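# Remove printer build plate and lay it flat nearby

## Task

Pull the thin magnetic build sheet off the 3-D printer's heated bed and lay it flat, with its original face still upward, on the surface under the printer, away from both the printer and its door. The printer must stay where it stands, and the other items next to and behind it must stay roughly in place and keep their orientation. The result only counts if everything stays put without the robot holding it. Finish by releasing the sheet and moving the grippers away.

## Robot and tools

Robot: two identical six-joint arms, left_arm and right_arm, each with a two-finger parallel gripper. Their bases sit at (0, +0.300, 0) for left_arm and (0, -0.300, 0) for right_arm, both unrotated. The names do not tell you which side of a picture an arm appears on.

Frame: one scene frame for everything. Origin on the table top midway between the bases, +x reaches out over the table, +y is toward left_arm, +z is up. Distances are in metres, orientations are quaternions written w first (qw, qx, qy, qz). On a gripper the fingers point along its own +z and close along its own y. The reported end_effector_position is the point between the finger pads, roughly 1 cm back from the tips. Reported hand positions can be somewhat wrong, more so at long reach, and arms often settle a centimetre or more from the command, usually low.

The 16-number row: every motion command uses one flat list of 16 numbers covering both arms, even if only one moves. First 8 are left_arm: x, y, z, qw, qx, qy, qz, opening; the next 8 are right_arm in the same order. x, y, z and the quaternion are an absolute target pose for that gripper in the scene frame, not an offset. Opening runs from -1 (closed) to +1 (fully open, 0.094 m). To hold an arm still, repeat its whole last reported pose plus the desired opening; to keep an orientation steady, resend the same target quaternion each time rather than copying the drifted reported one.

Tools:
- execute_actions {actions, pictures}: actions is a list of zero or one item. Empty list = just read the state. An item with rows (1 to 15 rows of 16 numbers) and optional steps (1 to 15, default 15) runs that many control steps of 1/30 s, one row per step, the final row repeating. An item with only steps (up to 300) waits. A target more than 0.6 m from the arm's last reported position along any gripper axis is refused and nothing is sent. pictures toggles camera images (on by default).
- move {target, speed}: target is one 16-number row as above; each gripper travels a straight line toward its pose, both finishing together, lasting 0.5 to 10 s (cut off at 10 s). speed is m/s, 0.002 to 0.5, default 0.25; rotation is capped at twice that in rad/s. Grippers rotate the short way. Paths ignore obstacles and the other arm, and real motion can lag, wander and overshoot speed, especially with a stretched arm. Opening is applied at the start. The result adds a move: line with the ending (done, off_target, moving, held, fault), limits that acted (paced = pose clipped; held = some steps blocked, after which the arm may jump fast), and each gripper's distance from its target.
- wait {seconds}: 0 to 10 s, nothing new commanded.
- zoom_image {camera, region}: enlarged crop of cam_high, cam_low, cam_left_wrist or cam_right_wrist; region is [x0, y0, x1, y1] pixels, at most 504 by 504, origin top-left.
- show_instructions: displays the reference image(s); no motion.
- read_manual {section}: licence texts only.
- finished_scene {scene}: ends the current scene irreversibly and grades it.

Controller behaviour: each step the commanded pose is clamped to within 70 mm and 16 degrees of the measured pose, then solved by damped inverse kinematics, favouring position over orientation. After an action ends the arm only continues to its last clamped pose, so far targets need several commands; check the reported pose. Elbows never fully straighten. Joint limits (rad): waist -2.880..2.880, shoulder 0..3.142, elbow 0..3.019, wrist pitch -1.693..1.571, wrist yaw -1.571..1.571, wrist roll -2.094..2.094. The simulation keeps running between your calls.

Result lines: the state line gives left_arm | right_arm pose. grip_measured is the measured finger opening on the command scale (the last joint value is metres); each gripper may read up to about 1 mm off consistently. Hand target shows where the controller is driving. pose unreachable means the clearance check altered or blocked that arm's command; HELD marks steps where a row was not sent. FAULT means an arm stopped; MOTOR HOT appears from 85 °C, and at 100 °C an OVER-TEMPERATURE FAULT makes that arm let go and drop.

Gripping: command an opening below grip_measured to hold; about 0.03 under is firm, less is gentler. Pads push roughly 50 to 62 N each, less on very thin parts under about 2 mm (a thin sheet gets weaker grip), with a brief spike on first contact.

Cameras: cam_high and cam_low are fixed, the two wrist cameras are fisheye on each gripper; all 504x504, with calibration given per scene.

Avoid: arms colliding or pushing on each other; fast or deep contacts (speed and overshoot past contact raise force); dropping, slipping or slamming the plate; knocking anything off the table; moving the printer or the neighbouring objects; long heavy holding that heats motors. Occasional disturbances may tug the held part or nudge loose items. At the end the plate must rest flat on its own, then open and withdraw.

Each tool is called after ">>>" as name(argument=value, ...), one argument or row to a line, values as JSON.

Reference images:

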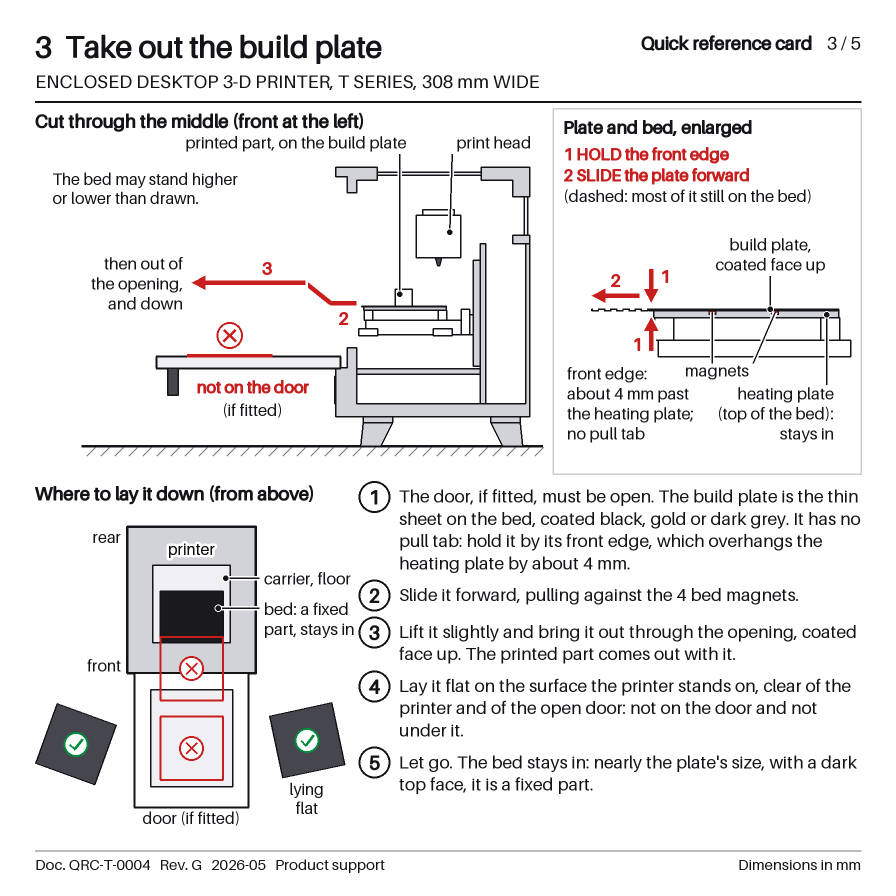

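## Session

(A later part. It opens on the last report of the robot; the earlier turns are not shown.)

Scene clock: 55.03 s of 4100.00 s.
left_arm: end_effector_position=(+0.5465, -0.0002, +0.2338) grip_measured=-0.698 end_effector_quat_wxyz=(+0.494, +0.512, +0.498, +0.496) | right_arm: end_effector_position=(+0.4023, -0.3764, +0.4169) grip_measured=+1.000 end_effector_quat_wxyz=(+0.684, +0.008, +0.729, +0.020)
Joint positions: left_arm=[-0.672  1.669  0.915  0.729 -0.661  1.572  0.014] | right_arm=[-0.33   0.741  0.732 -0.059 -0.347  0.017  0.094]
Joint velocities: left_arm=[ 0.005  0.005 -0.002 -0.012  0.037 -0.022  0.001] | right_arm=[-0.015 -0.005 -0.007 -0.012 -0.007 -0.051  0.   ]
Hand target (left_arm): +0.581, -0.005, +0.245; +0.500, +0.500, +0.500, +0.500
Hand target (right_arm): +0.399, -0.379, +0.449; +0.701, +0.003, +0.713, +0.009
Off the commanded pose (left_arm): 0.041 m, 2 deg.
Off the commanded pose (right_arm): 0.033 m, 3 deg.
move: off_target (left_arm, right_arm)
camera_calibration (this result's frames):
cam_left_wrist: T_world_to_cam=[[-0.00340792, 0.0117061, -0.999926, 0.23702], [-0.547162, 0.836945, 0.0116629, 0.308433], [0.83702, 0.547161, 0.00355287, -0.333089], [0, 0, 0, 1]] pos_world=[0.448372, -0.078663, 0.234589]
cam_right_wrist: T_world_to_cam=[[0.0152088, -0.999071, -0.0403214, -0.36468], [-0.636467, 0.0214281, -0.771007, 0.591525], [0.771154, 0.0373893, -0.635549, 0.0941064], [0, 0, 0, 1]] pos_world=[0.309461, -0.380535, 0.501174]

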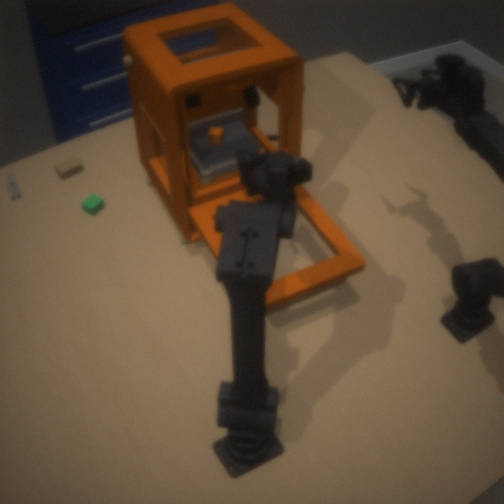

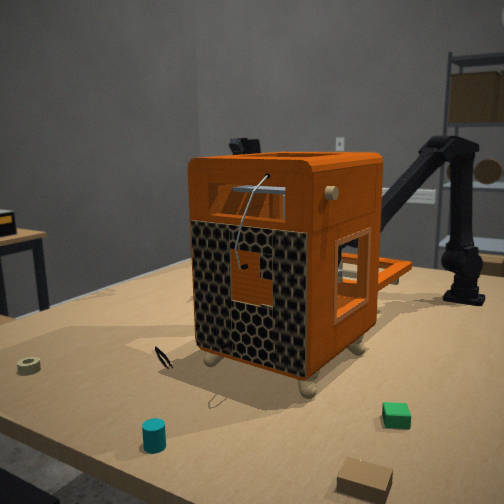

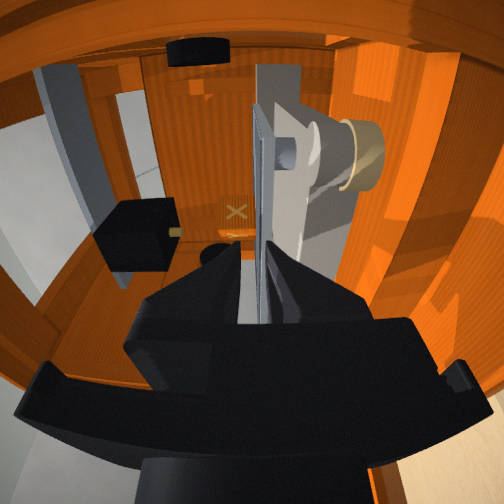

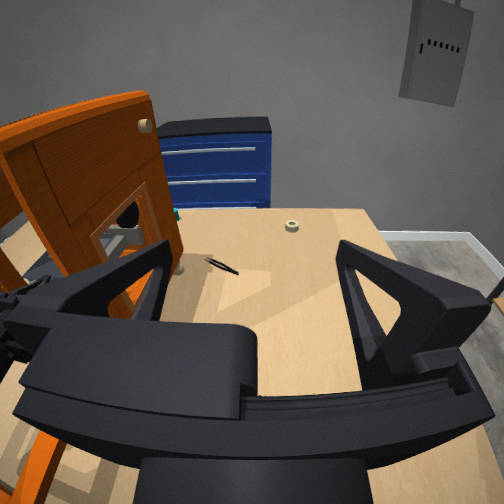

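Butted. Close with lighter push.

>>> move(
  target=[0.57,-0.008,0.2455,0.5,0.5,0.5,0.5,-1, 0.4,-0.38,0.45,0.701,0.003,0.713,0.009,1],
  speed=0.01,
)

>>> move(
  target=[0.52,-0.008,0.247,0.5,0.5,0.5,0.5,-1, 0.4,-0.38,0.45,0.701,0.003,0.713,0.009,1],
  speed=0.015,
)

Scene clock: 60.80 s of 4100.00 s.
left_arm: end_effector_position=(+0.5456, -0.0005, +0.2302) grip_measured=-0.981 end_effector_quat_wxyz=(+0.490, +0.515, +0.498, +0.496) | right_arm: end_effector_position=(+0.4021, -0.3763, +0.4146) grip_measured=+1.000 end_effector_quat_wxyz=(+0.683, +0.009, +0.730, +0.020)
Joint positions: left_arm=[-0.673  1.671  0.912  0.725 -0.662  1.572  0.001] | right_arm=[-0.33   0.74   0.728 -0.059 -0.347  0.017  0.094]
Joint velocities: left_arm=[-0.024  0.005  0.022 -0.007 -0.007 -0.022  0.001] | right_arm=[-0.015 -0.015  0.012  0.007  0.066 -0.022  0.   ]
Hand target (left_arm): +0.568, -0.007, +0.245; +0.500, +0.500, +0.500, +0.500
Hand target (right_arm): +0.399, -0.379, +0.449; +0.701, +0.003, +0.713, +0.009
Off the commanded pose (left_arm): 0.030 m, 2 deg.
Off the commanded pose (right_arm): 0.036 m, 3 deg.
move: off_target (left_arm, right_arm)
camera_calibration (this result's frames):
cam_left_wrist: T_world_to_cam=[[-0.010543, 0.0174369, -0.999792, 0.237247], [-0.546728, 0.837063, 0.0203641, 0.305938], [0.837244, 0.546829, 0.000708099, -0.331621], [0, 0, 0, 1]] pos_world=[0.447414, -0.078886, 0.231202]
cam_right_wrist: T_world_to_cam=[[0.0150759, -0.999026, -0.0414807, -0.364118], [-0.638968, 0.0222836, -0.768911, 0.590028], [0.769086, 0.0380969, -0.638009, 0.0949822], [0, 0, 0, 1]] pos_world=[0.309449, -0.38053, 0.499174]

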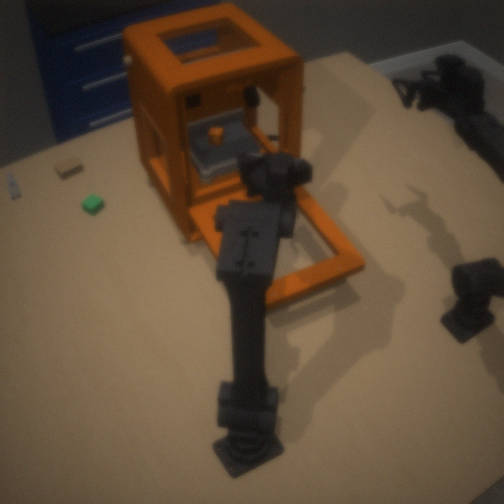

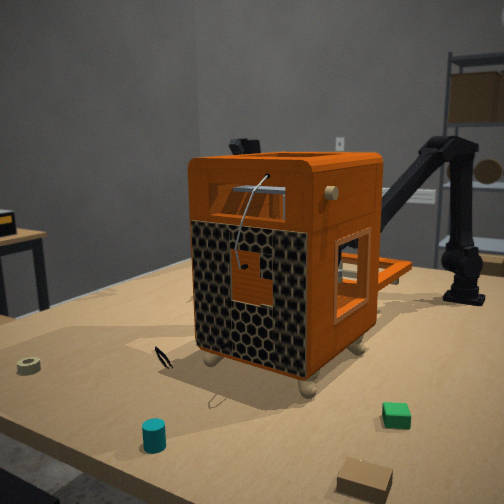

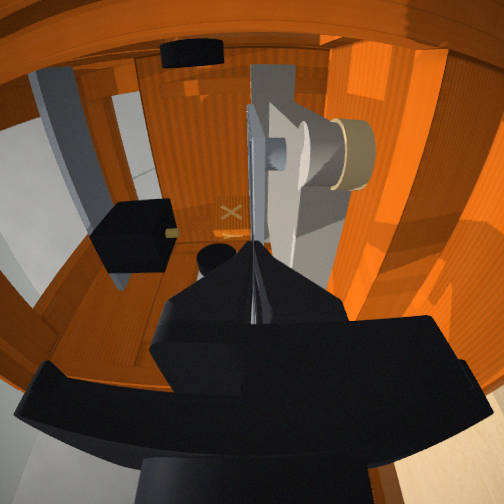

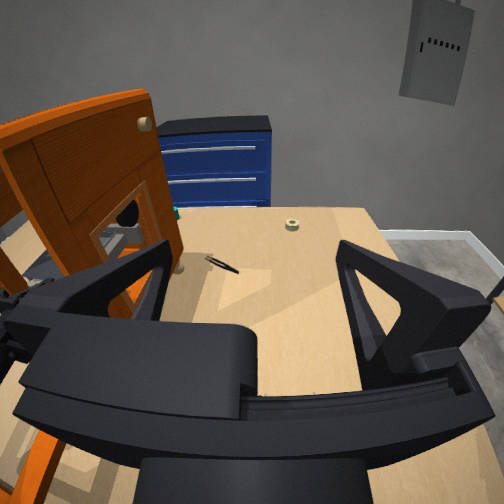

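Scene clock: 63.40 s of 4100.00 s.
left_arm: end_effector_position=(+0.5287, -0.0050, +0.2300) grip_measured=-0.981 end_effector_quat_wxyz=(+0.483, +0.511, +0.503, +0.502) | right_arm: end_effector_position=(+0.4019, -0.3762, +0.4126) grip_measured=+1.000 end_effector_quat_wxyz=(+0.682, +0.009, +0.731, +0.021)
Joint positions: left_arm=[-0.709  1.654  0.889  0.725 -0.72   1.572  0.001] | right_arm=[-0.33   0.74   0.724 -0.059 -0.347  0.017  0.094]
Joint velocities: left_arm=[ 0.005 -0.005 -0.012  0.002 -0.022 -0.037 -0.   ] | right_arm=[ 0.005 -0.005 -0.002 -0.002 -0.139  0.037  0.   ]
Hand target (left_arm): +0.521, -0.008, +0.247; +0.500, +0.500, +0.500, +0.500
Hand target (right_arm): +0.399, -0.379, +0.449; +0.701, +0.003, +0.713, +0.009
Off the commanded pose (left_arm): 0.019 m, 2 deg.
Off the commanded pose (right_arm): 0.038 m, 3 deg.
move: off_target (left_arm, right_arm)
camera_calibration (this result's frames):
cam_left_wrist: T_world_to_cam=[[-0.0131487, 0.0217203, -0.999678, 0.238338], [-0.564716, 0.824896, 0.0253505, 0.308799], [0.825181, 0.564867, 0.00141948, -0.308638], [0, 0, 0, 1]] pos_world=[0.4322, -0.0855643, 0.230871]
cam_right_wrist: T_world_to_cam=[[0.0149547, -0.998984, -0.0425107, -0.363648], [-0.641185, 0.0230421, -0.76704, 0.588803], [0.76724, 0.0387281, -0.640189, 0.0957351], [0, 0, 0, 1]] pos_world=[0.309518, -0.380554, 0.497465]

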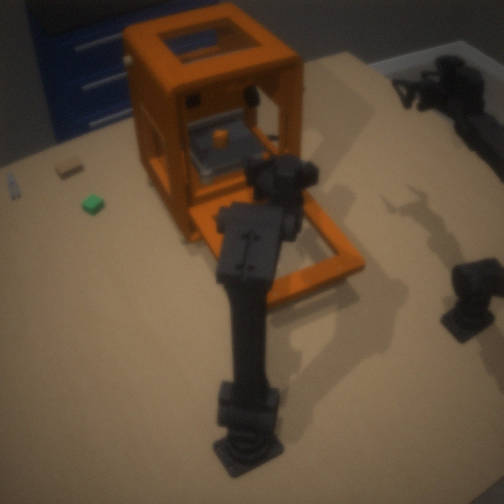

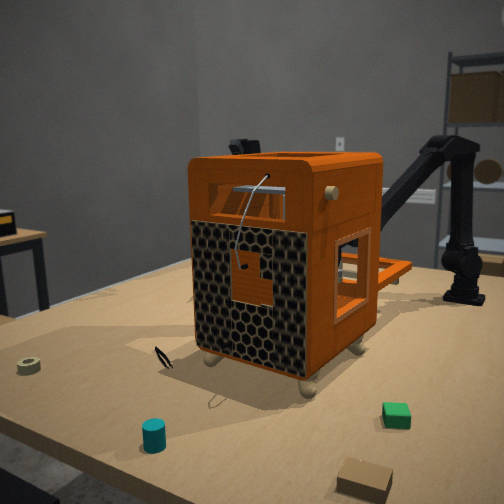

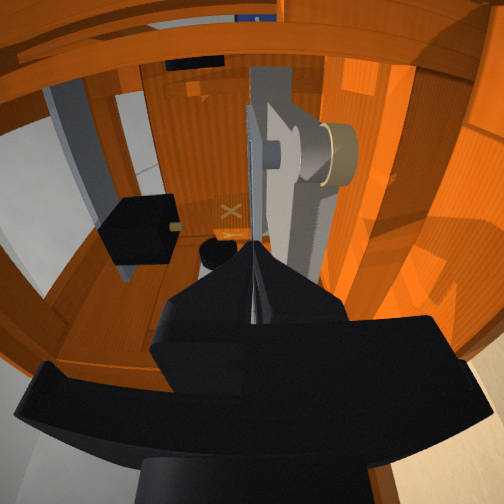

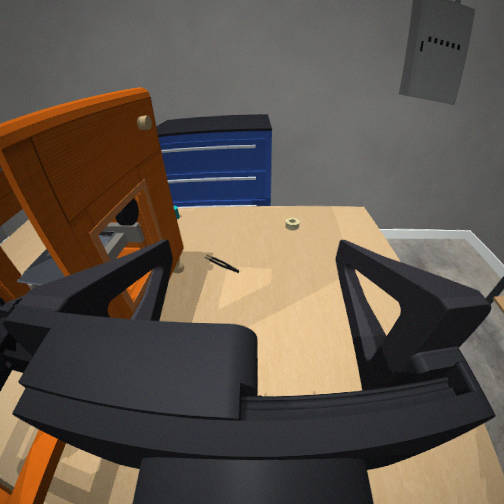

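>>> move(
  target=[0.50,-0.008,0.247,0.5,0.5,0.5,0.5,-1, 0.4,-0.38,0.45,0.701,0.003,0.713,0.009,1],
  speed=0.015,
)

>>> move(
  target=[0.50,-0.008,0.245,0.5,0.5,0.5,0.5,-0.82, 0.4,-0.38,0.45,0.701,0.003,0.713,0.009,1],
  speed=0.015,
)

>>> move(
  target=[0.55,-0.008,0.245,0.5,0.5,0.5,0.5,-0.82, 0.4,-0.38,0.45,0.701,0.003,0.713,0.009,1],
  speed=0.015,
)

>>> zoom_image(
  camera="cam_left_wrist",
  region=[170, 140, 350, 320],
)

Scene clock: 70.20 s of 4100.00 s.
left_arm: end_effector_position=(+0.5082, -0.0057, +0.2298) grip_measured=-0.981 end_effector_quat_wxyz=(+0.482, +0.513, +0.503, +0.502) | right_arm: end_effector_position=(+0.4017, -0.3761, +0.4109) grip_measured=+1.000 end_effector_quat_wxyz=(+0.681, +0.009, +0.732, +0.021)
Joint positions: left_arm=[-0.74   1.62   0.847  0.73  -0.749  1.572  0.001] | right_arm=[-0.33   0.739  0.721 -0.059 -0.347  0.017  0.094]
Joint velocities: left_arm=[-0.015 -0.005  0.022 -0.002 -0.007  0.051  0.   ] | right_arm=[-0.015 -0.015  0.012  0.012 -0.037 -0.007  0.   ]
Hand target (left_arm): +0.501, -0.008, +0.247; +0.500, +0.500, +0.500, +0.500
Hand target (right_arm): +0.399, -0.379, +0.449; +0.701, +0.003, +0.713, +0.009
Off the commanded pose (left_arm): 0.019 m, 3 deg.
Off the commanded pose (right_arm): 0.039 m, 4 deg.
After step 90, 1.07 s passed at rest.
move: off_target (left_arm, right_arm)
camera_calibration (this result's frames):
cam_left_wrist: T_world_to_cam=[[-0.0157611, 0.025658, -0.999547, 0.239221], [-0.563679, 0.825446, 0.0300772, 0.296198], [0.825844, 0.563897, 0.00145291, -0.291686], [0, 0, 0, 1]] pos_world=[0.411618, -0.0861528, 0.230627]
cam_right_wrist: T_world_to_cam=[[0.0152265, -0.99894, -0.0434392, -0.363307], [-0.643123, 0.0234808, -0.765403, 0.587629], [0.765611, 0.0395911, -0.642084, 0.0965093], [0, 0, 0, 1]] pos_world=[0.309561, -0.380541, 0.495958]

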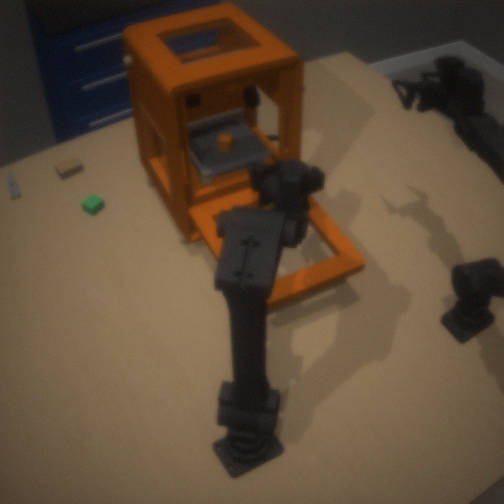

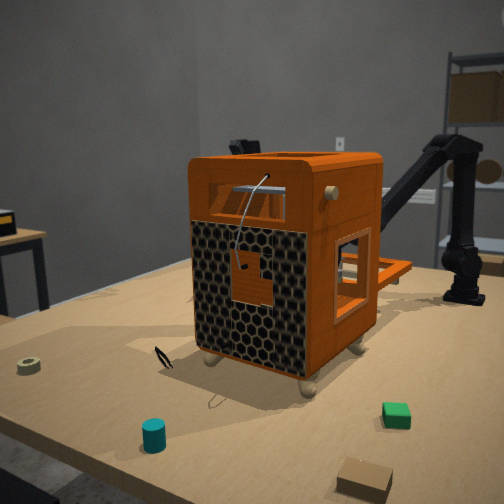

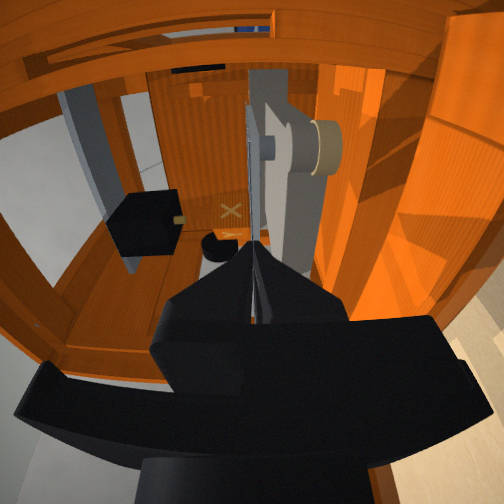

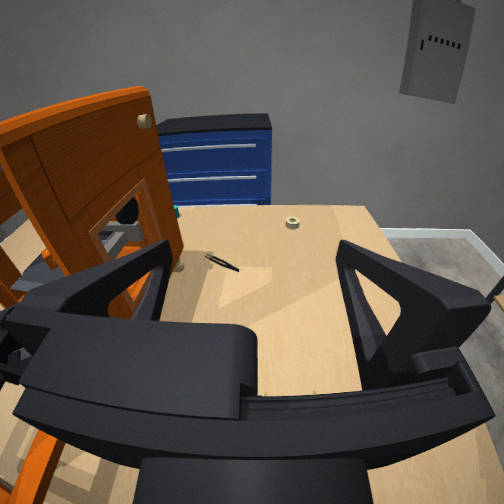

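Scene clock: 73.03 s of 4100.00 s.
left_arm: end_effector_position=(+0.5073, -0.0073, +0.2313) grip_measured=-0.822 end_effector_quat_wxyz=(+0.485, +0.511, +0.502, +0.501) | right_arm: end_effector_position=(+0.4014, -0.3760, +0.4091) grip_measured=+1.000 end_effector_quat_wxyz=(+0.680, +0.009, +0.733, +0.021)
Joint positions: left_arm=[-0.743  1.62   0.847  0.738 -0.749  1.572  0.008] | right_arm=[-0.33   0.738  0.718 -0.059 -0.347  0.017  0.094]
Joint velocities: left_arm=[-0.015  0.005  0.022 -0.007 -0.007 -0.022  0.   ] | right_arm=[-0.015 -0.005  0.022  0.007  0.037 -0.051  0.   ]
Hand target (left_arm): +0.500, -0.008, +0.245; +0.500, +0.500, +0.500, +0.500
Hand target (right_arm): +0.398, -0.379, +0.449; +0.701, +0.003, +0.713, +0.009
Off the commanded pose (left_arm): 0.016 m, 2 deg.
Off the commanded pose (right_arm): 0.041 m, 4 deg.
move: off_target (left_arm, right_arm)
camera_calibration (this result's frames):
cam_left_wrist: T_world_to_cam=[[-0.0100639, 0.0205488, -0.999738, 0.237887], [-0.561305, 0.827299, 0.0226548, 0.297491], [0.827548, 0.561386, 0.00320832, -0.291345], [0, 0, 0, 1]] pos_world=[0.410479, -0.0874449, 0.23202]
cam_right_wrist: T_world_to_cam=[[0.0151156, -0.998902, -0.0443408, -0.362856], [-0.645055, 0.0241416, -0.763755, 0.586395], [0.763987, 0.0401468, -0.643982, 0.0971894], [0, 0, 0, 1]] pos_world=[0.309491, -0.380516, 0.494361]

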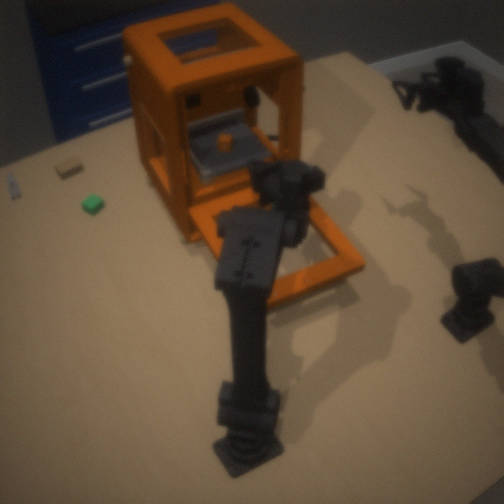

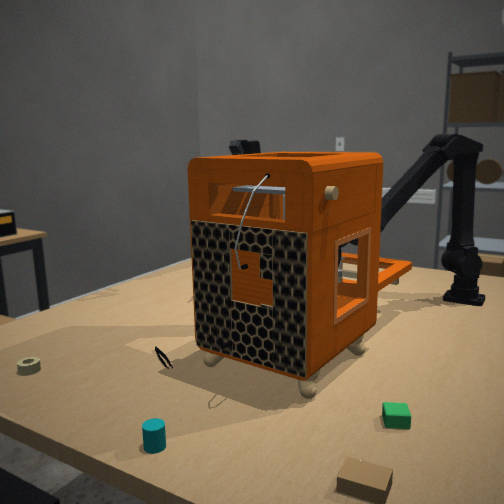

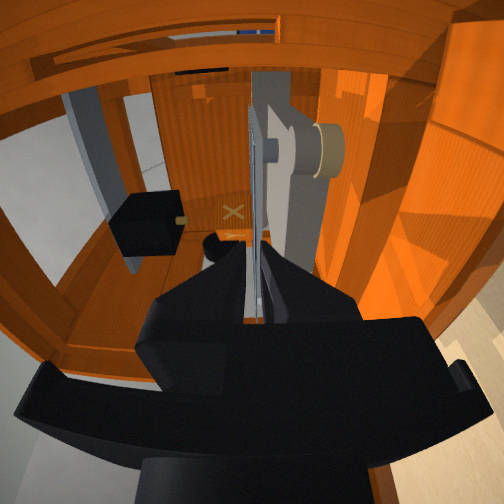

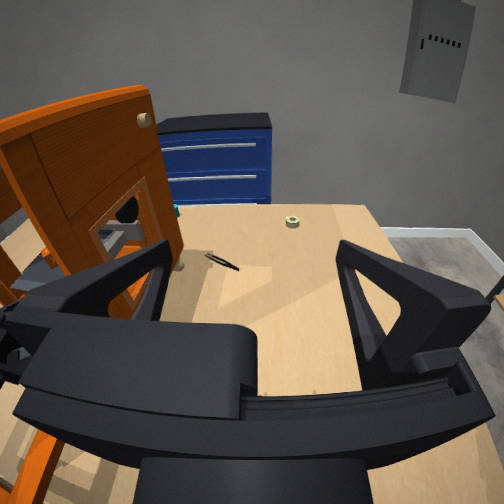

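Scene clock: 76.23 s of 4100.00 s.
left_arm: end_effector_position=(+0.5331, -0.0014, +0.2328) grip_measured=-0.822 end_effector_quat_wxyz=(+0.492, +0.511, +0.499, +0.498) | right_arm: end_effector_position=(+0.4011, -0.3759, +0.4072) grip_measured=+1.000 end_effector_quat_wxyz=(+0.679, +0.010, +0.734, +0.022)
Joint positions: left_arm=[-0.693  1.651  0.887  0.738 -0.687  1.572  0.008] | right_arm=[-0.33   0.738  0.714 -0.059 -0.347  0.017  0.094]
Joint velocities: left_arm=[-0.015 -0.005 -0.022  0.002 -0.007  0.022 -0.001] | right_arm=[ 0.005 -0.005 -0.007 -0.002 -0.022 -0.022  0.   ]
Hand target (left_arm): +0.549, -0.007, +0.244; +0.500, +0.500, +0.500, +0.500
Hand target (right_arm): +0.398, -0.379, +0.449; +0.701, +0.003, +0.713, +0.009
Off the commanded pose (left_arm): 0.022 m, 2 deg.
Off the commanded pose (right_arm): 0.043 m, 4 deg.
move: off_target (left_arm, right_arm)
camera_calibration (this result's frames):
cam_left_wrist: T_world_to_cam=[[-0.00394154, 0.0129165, -0.999909, 0.236277], [-0.550975, 0.834421, 0.0129507, 0.303813], [0.834513, 0.550976, 0.00382775, -0.319967], [0, 0, 0, 1]] pos_world=[0.435341, -0.0802658, 0.233546]
cam_right_wrist: T_world_to_cam=[[0.0150024, -0.998863, -0.0452421, -0.362407], [-0.646982, 0.0248009, -0.762101, 0.585159], [0.762357, 0.0407042, -0.645875, 0.0978652], [0, 0, 0, 1]] pos_world=[0.309417, -0.380491, 0.492764]

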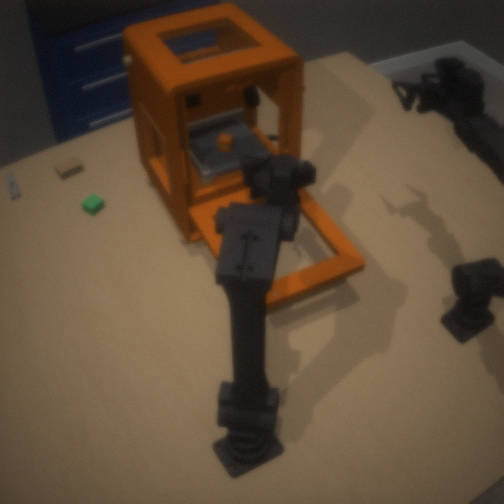

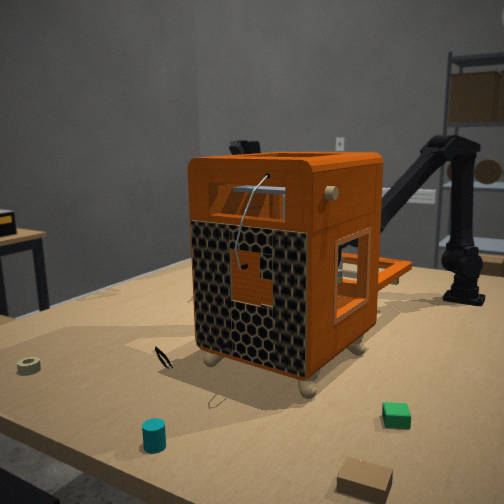

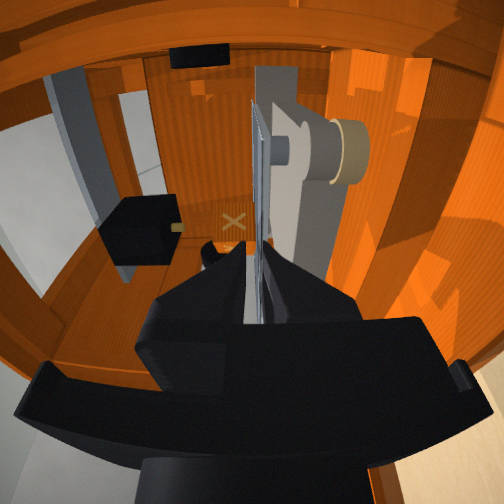

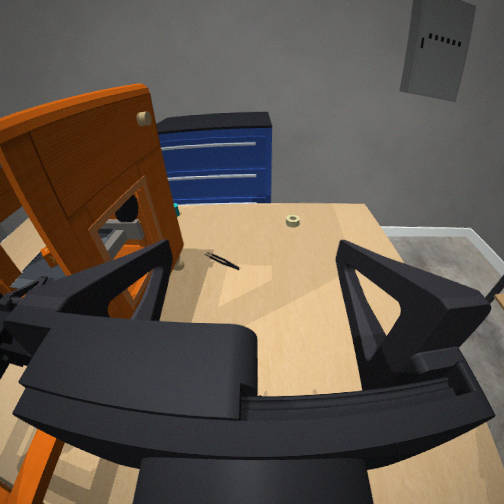

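Region (170, 140, 350, 320) of cam_left_wrist's 504x504 image, scaled by 2.800, with more detail than that image has.

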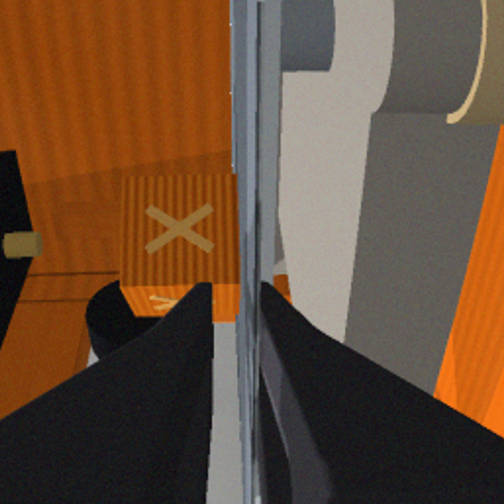

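>>> move(
  target=[0.545,-0.008,0.245,0.5,0.5,0.5,0.5,-1, 0.4,-0.38,0.45,0.701,0.003,0.713,0.009,1],
  speed=0.015,
)

>>> move(
  target=[0.44,-0.005,0.252,0.5,0.5,0.5,0.5,-1, 0.4,-0.38,0.45,0.701,0.003,0.713,0.009,1],
  speed=0.03,
)

>>> move(
  target=[0.28,0.0,0.27,0.5,0.5,0.5,0.5,-1, 0.4,-0.38,0.45,0.701,0.003,0.713,0.009,1],
  speed=0.05,
)

Scene clock: 87.13 s of 4100.00 s.
left_arm: end_effector_position=(+0.5331, -0.0014, +0.2330) grip_measured=-0.978 end_effector_quat_wxyz=(+0.492, +0.511, +0.499, +0.498) | right_arm: end_effector_position=(+0.4012, -0.3759, +0.4099) grip_measured=+1.000 end_effector_quat_wxyz=(+0.680, +0.009, +0.733, +0.021)
Joint positions: left_arm=[-0.693  1.651  0.887  0.738 -0.687  1.572  0.001] | right_arm=[-0.33   0.738  0.719 -0.06  -0.347  0.017  0.094]
Joint velocities: left_arm=[-0.015  0.005  0.007 -0.012  0.007 -0.022 -0.   ] | right_arm=[-0.015 -0.015 -0.007  0.012 -0.022 -0.051  0.   ]
Hand target (left_arm): +0.544, -0.008, +0.245; +0.500, +0.500, +0.500, +0.500
Hand target (right_arm): +0.398, -0.379, +0.449; +0.701, +0.003, +0.713, +0.009
Off the commanded pose (left_arm): 0.018 m, 2 deg.
Off the commanded pose (right_arm): 0.040 m, 4 deg.
After step 90, 4.70 s passed at rest.
move: off_target (left_arm, right_arm)
camera_calibration (this result's frames):
cam_left_wrist: T_world_to_cam=[[-0.00364799, 0.0126729, -0.999913, 0.236342], [-0.550979, 0.834424, 0.0125857, 0.30386], [0.834511, 0.550977, 0.00393853, -0.319982], [0, 0, 0, 1]] pos_world=[0.435311, -0.0802407, 0.233758]
cam_right_wrist: T_world_to_cam=[[0.0151475, -0.998913, -0.0440832, -0.362872], [-0.644503, 0.023953, -0.764226, 0.58684], [0.764451, 0.0399879, -0.64344, 0.0974273], [0, 0, 0, 1]] pos_world=[0.309238, -0.38043, 0.49517]

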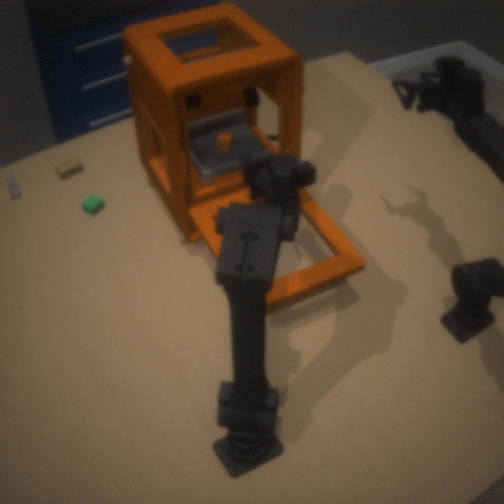

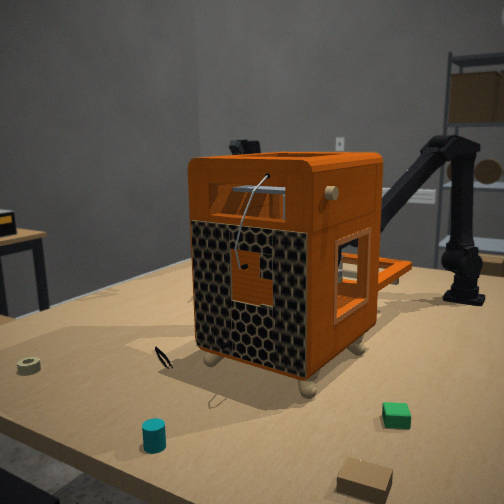

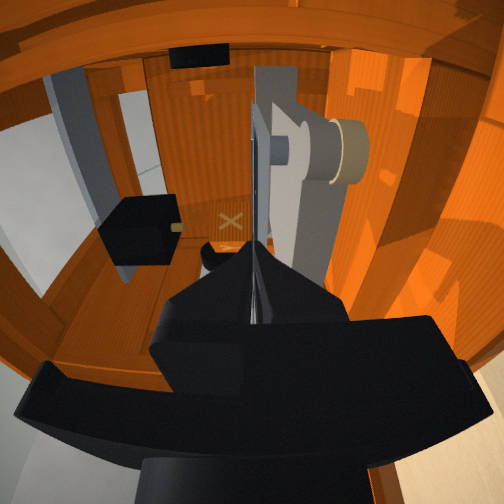

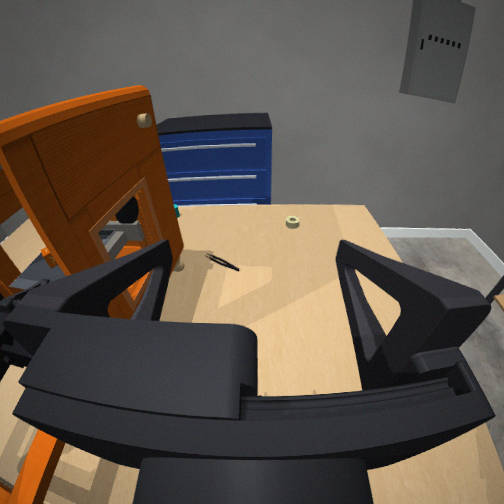

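Scene clock: 90.60 s of 4100.00 s.
left_arm: end_effector_position=(+0.4466, -0.0050, +0.2350) grip_measured=-0.978 end_effector_quat_wxyz=(+0.484, +0.513, +0.502, +0.501) | right_arm: end_effector_position=(+0.4011, -0.3759, +0.4076) grip_measured=+1.000 end_effector_quat_wxyz=(+0.679, +0.010, +0.734, +0.022)
Joint positions: left_arm=[-0.838  1.509  0.727  0.738 -0.845  1.566  0.001] | right_arm=[-0.33   0.738  0.716 -0.06  -0.347  0.017  0.094]
Joint velocities: left_arm=[-0.015 -0.005 -0.007  0.002 -0.037 -0.022 -0.   ] | right_arm=[ 0.005 -0.005 -0.007  0.007  0.007  0.051  0.   ]
Hand target (left_arm): +0.441, -0.005, +0.252; +0.500, +0.500, +0.500, +0.501
Hand target (right_arm): +0.398, -0.379, +0.449; +0.701, +0.003, +0.713, +0.009
Off the commanded pose (left_arm): 0.018 m, 2 deg.
Off the commanded pose (right_arm): 0.043 m, 4 deg.
move: off_target (left_arm, right_arm)
camera_calibration (this result's frames):
cam_left_wrist: T_world_to_cam=[[-0.0134681, 0.0233666, -0.999636, 0.242383], [-0.561298, 0.827176, 0.0268977, 0.260444], [0.827504, 0.561456, 0.00197519, -0.242136], [0, 0, 0, 1]] pos_world=[0.34982, -0.0851474, 0.235768]
cam_right_wrist: T_world_to_cam=[[0.0149861, -0.998858, -0.0453708, -0.362331], [-0.647258, 0.024895, -0.761865, 0.585475], [0.762124, 0.040784, -0.646145, 0.0983215], [0, 0, 0, 1]] pos_world=[0.30945, -0.380502, 0.493143]

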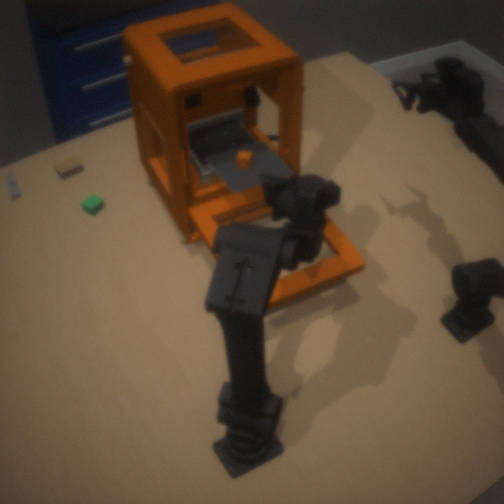

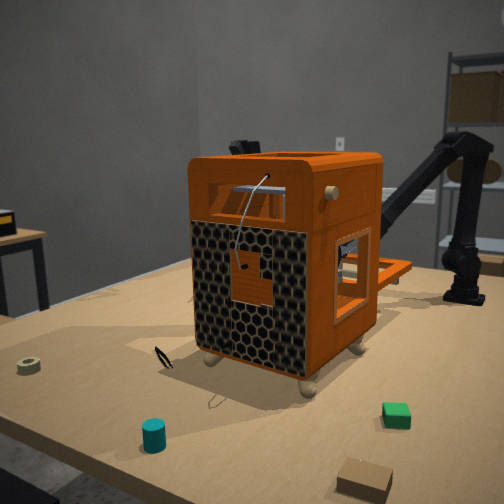

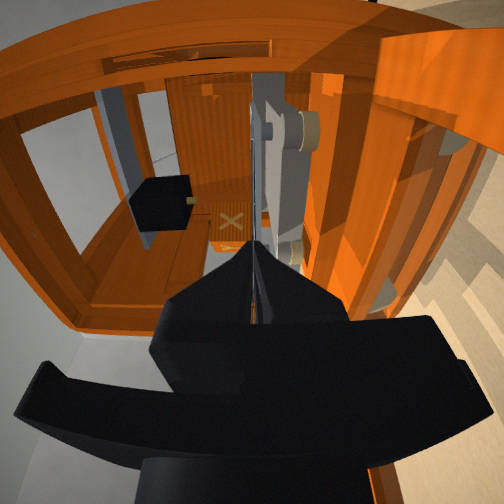

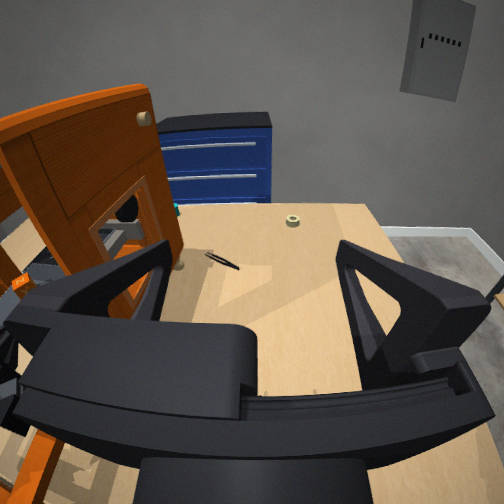

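Scene clock: 94.33 s of 4100.00 s.
left_arm: end_effector_position=(+0.2847, -0.0035, +0.2621) grip_measured=-0.978 end_effector_quat_wxyz=(+0.495, +0.503, +0.499, +0.503) | right_arm: end_effector_position=(+0.4012, -0.3759, +0.4099) grip_measured=+1.000 end_effector_quat_wxyz=(+0.680, +0.009, +0.733, +0.021)
Joint positions: left_arm=[-1.214  1.227  0.527  0.687 -1.218  1.571  0.001] | right_arm=[-0.33   0.738  0.719 -0.06  -0.347  0.017  0.094]
Joint velocities: left_arm=[-0.005  0.005 -0.017 -0.002 -0.007  0.095  0.   ] | right_arm=[-0.005 -0.015  0.007 -0.017 -0.051 -0.022  0.   ]
Hand target (left_arm): +0.281, -0.001, +0.271; +0.500, +0.499, +0.499, +0.501
Hand target (right_arm): +0.398, -0.379, +0.449; +0.701, +0.003, +0.713, +0.009
Off the commanded pose (left_arm): 0.010 m, 1 deg.
Off the commanded pose (right_arm): 0.040 m, 4 deg.
move: off_target (right_arm)
camera_calibration (this result's frames):
cam_left_wrist: T_world_to_cam=[[0.011719, 0.00757948, -0.999903, 0.260146], [-0.558946, 0.829204, -0.000265397, 0.174078], [0.829121, 0.558894, 0.013954, -0.112686], [0, 0, 0, 1]] pos_world=[0.187682, -0.0833382, 0.261739]
cam_right_wrist: T_world_to_cam=[[0.0151475, -0.998913, -0.0440832, -0.362872], [-0.644503, 0.023953, -0.764226, 0.58684], [0.764451, 0.0399879, -0.64344, 0.0974273], [0, 0, 0, 1]] pos_world=[0.309238, -0.38043, 0.49517]

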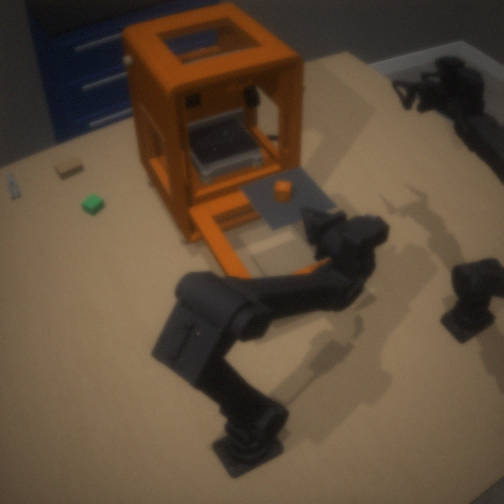

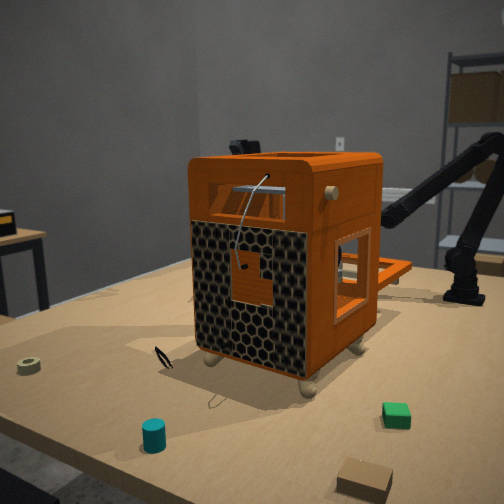

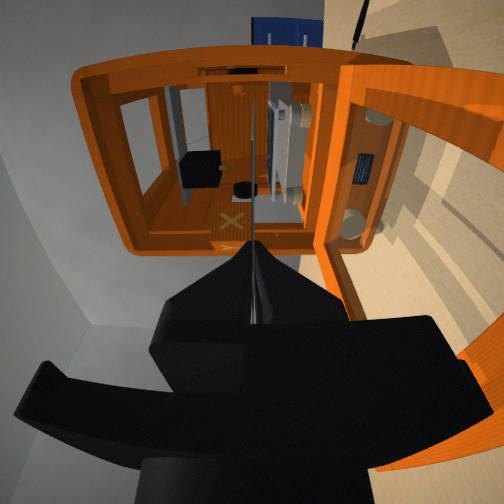

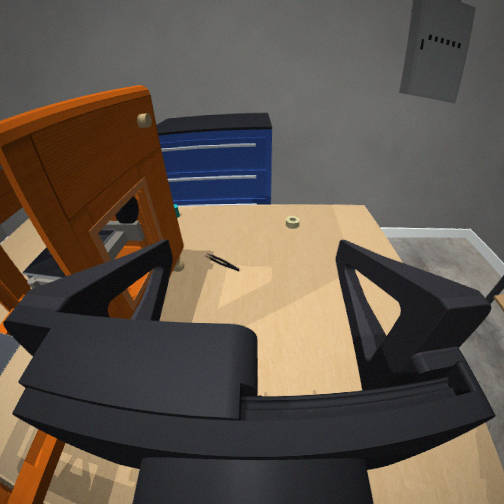

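>>> move(
  target=[0.27,0.23,0.27,0.4205,0.4205,0.5685,0.5685,-1, 0.4,-0.38,0.45,0.701,0.003,0.713,0.009,1],
  speed=0.07,
)

>>> move(
  target=[0.38,0.43,0.13,0.306,0.510,0.689,0.414,-1, 0.4,-0.38,0.45,0.701,0.003,0.713,0.009,1],
  speed=0.07,
)

Scene clock: 112.07 s of 4100.00 s.
left_arm: end_effector_position=(+0.2703, +0.2255, +0.2674) grip_measured=-0.978 end_effector_quat_wxyz=(+0.413, +0.429, +0.566, +0.569) | right_arm: end_effector_position=(+0.4011, -0.3759, +0.4073) grip_measured=+1.000 end_effector_quat_wxyz=(+0.679, +0.010, +0.734, +0.022)
Joint positions: left_arm=[-0.864  0.492  0.232  0.236 -1.158  1.569  0.001] | right_arm=[-0.33   0.738  0.715 -0.06  -0.347  0.017  0.094]
Joint velocities: left_arm=[ 0.005 -0.005 -0.002  0.002 -0.051 -0.007 -0.002] | right_arm=[ 0.005  0.005  0.007 -0.002 -0.022  0.007  0.   ]
Hand target (left_arm): +0.270, +0.228, +0.270; +0.419, +0.421, +0.570, +0.567
Hand target (right_arm): +0.398, -0.379, +0.449; +0.701, +0.003, +0.713, +0.009
Off the commanded pose (left_arm): 0.005 m, 1 deg.
Off the commanded pose (right_arm): 0.043 m, 4 deg.
After step 90, 11.07 s passed at rest.
move: off_target (right_arm)
camera_calibration (this result's frames):
cam_left_wrist: T_world_to_cam=[[0.00144229, 0.0169475, -0.999855, 0.264506], [-0.773376, 0.633875, 0.00962856, 0.0754528], [0.633946, 0.77325, 0.014021, -0.224339], [0, 0, 0, 1]] pos_world=[0.20019, 0.121159, 0.266887]
cam_right_wrist: T_world_to_cam=[[0.0149697, -0.998852, -0.0454995, -0.362277], [-0.647532, 0.0249891, -0.761628, 0.585338], [0.761891, 0.0408638, -0.646415, 0.0984106], [0, 0, 0, 1]] pos_world=[0.309471, -0.38051, 0.492941]

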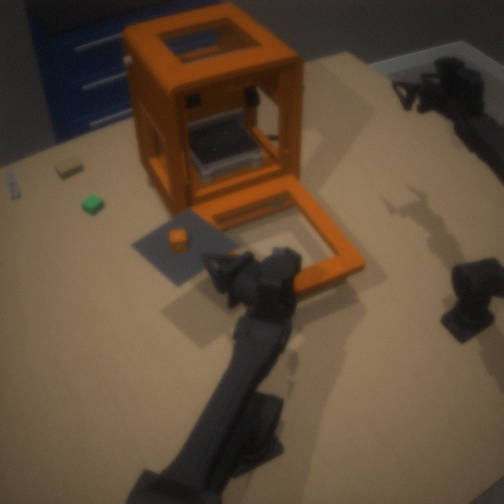

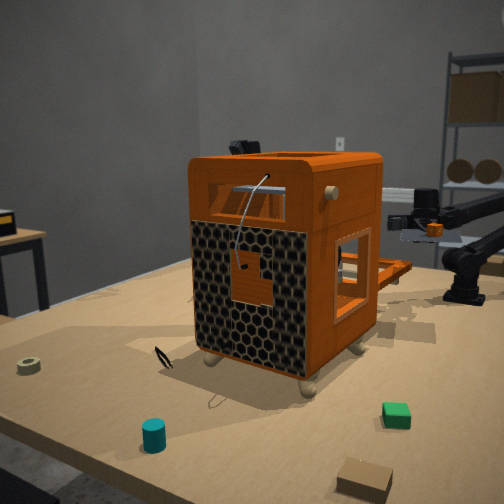

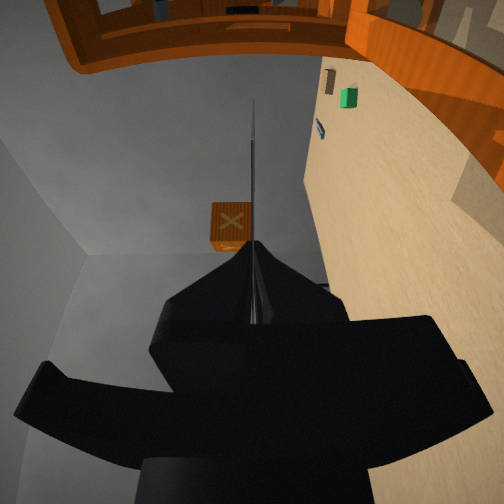

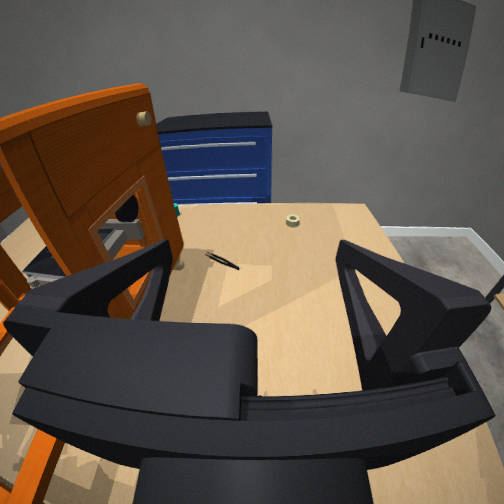

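Scene clock: 116.27 s of 4100.00 s.
left_arm: end_effector_position=(+0.3451, +0.4162, +0.0930) grip_measured=-0.978 end_effector_quat_wxyz=(+0.289, +0.519, +0.713, +0.373) | right_arm: end_effector_position=(+0.4012, -0.3759, +0.4097) grip_measured=+1.000 end_effector_quat_wxyz=(+0.680, +0.009, +0.733, +0.021)
Joint positions: left_arm=[0.355 1.01  0.269 0.152 0.06  1.58  0.001] | right_arm=[-0.33   0.738  0.719 -0.06  -0.347  0.017  0.094]
Joint velocities: left_arm=[-0.005 -0.005 -0.022  0.017  0.022 -0.007 -0.   ] | right_arm=[ 0.005  0.005 -0.002  0.012  0.051 -0.051  0.   ]
Hand target (left_arm): +0.372, +0.428, +0.131; +0.309, +0.509, +0.692, +0.408
Hand target (right_arm): +0.398, -0.379, +0.449; +0.701, +0.003, +0.713, +0.009
Off the commanded pose (left_arm): 0.053 m, 6 deg.
Off the commanded pose (right_arm): 0.041 m, 4 deg.
move: off_target (left_arm, right_arm)
camera_calibration (this result's frames):
cam_left_wrist: T_world_to_cam=[[-0.509641, -0.184232, -0.840431, 0.332092], [-0.695766, 0.662871, 0.276607, -0.0495598], [0.506137, 0.725714, -0.466009, -0.308325], [0, 0, 0, 1]] pos_world=[0.29082, 0.317789, 0.149127]
cam_right_wrist: T_world_to_cam=[[0.0151316, -0.998908, -0.044212, -0.362818], [-0.644779, 0.0240473, -0.763991, 0.586703], [0.764219, 0.0400674, -0.643711, 0.097517], [0, 0, 0, 1]] pos_world=[0.30926, -0.380438, 0.494968]

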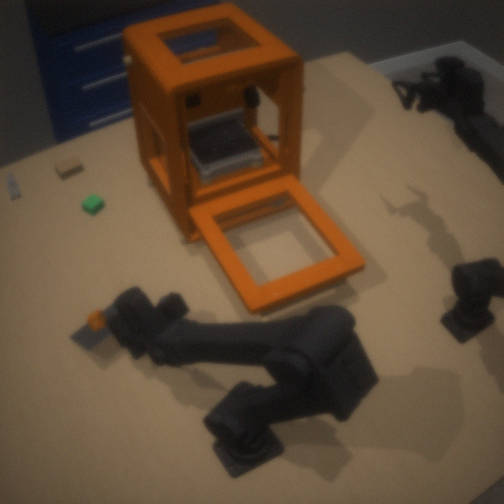

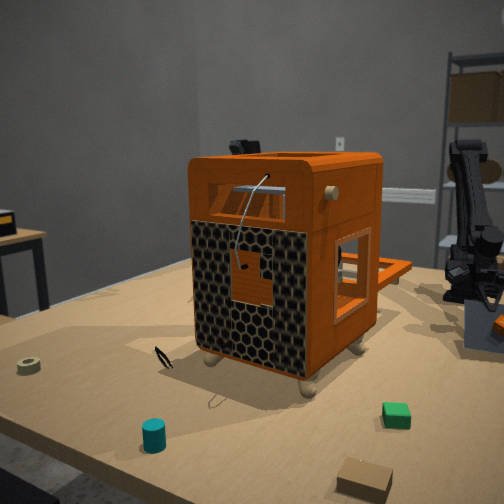

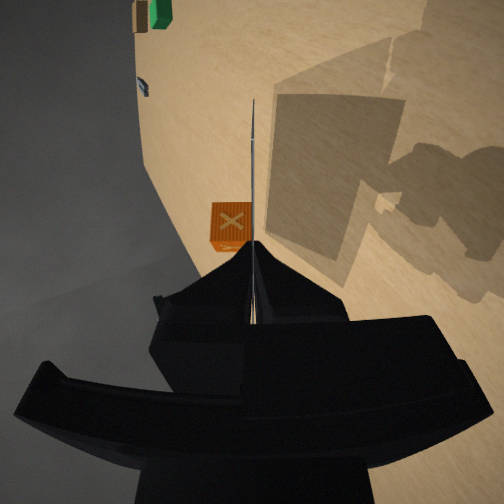

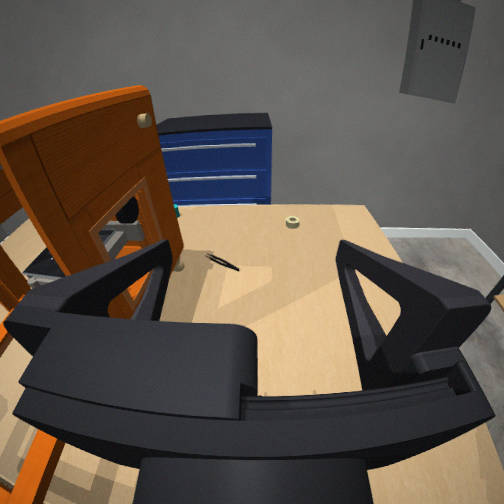

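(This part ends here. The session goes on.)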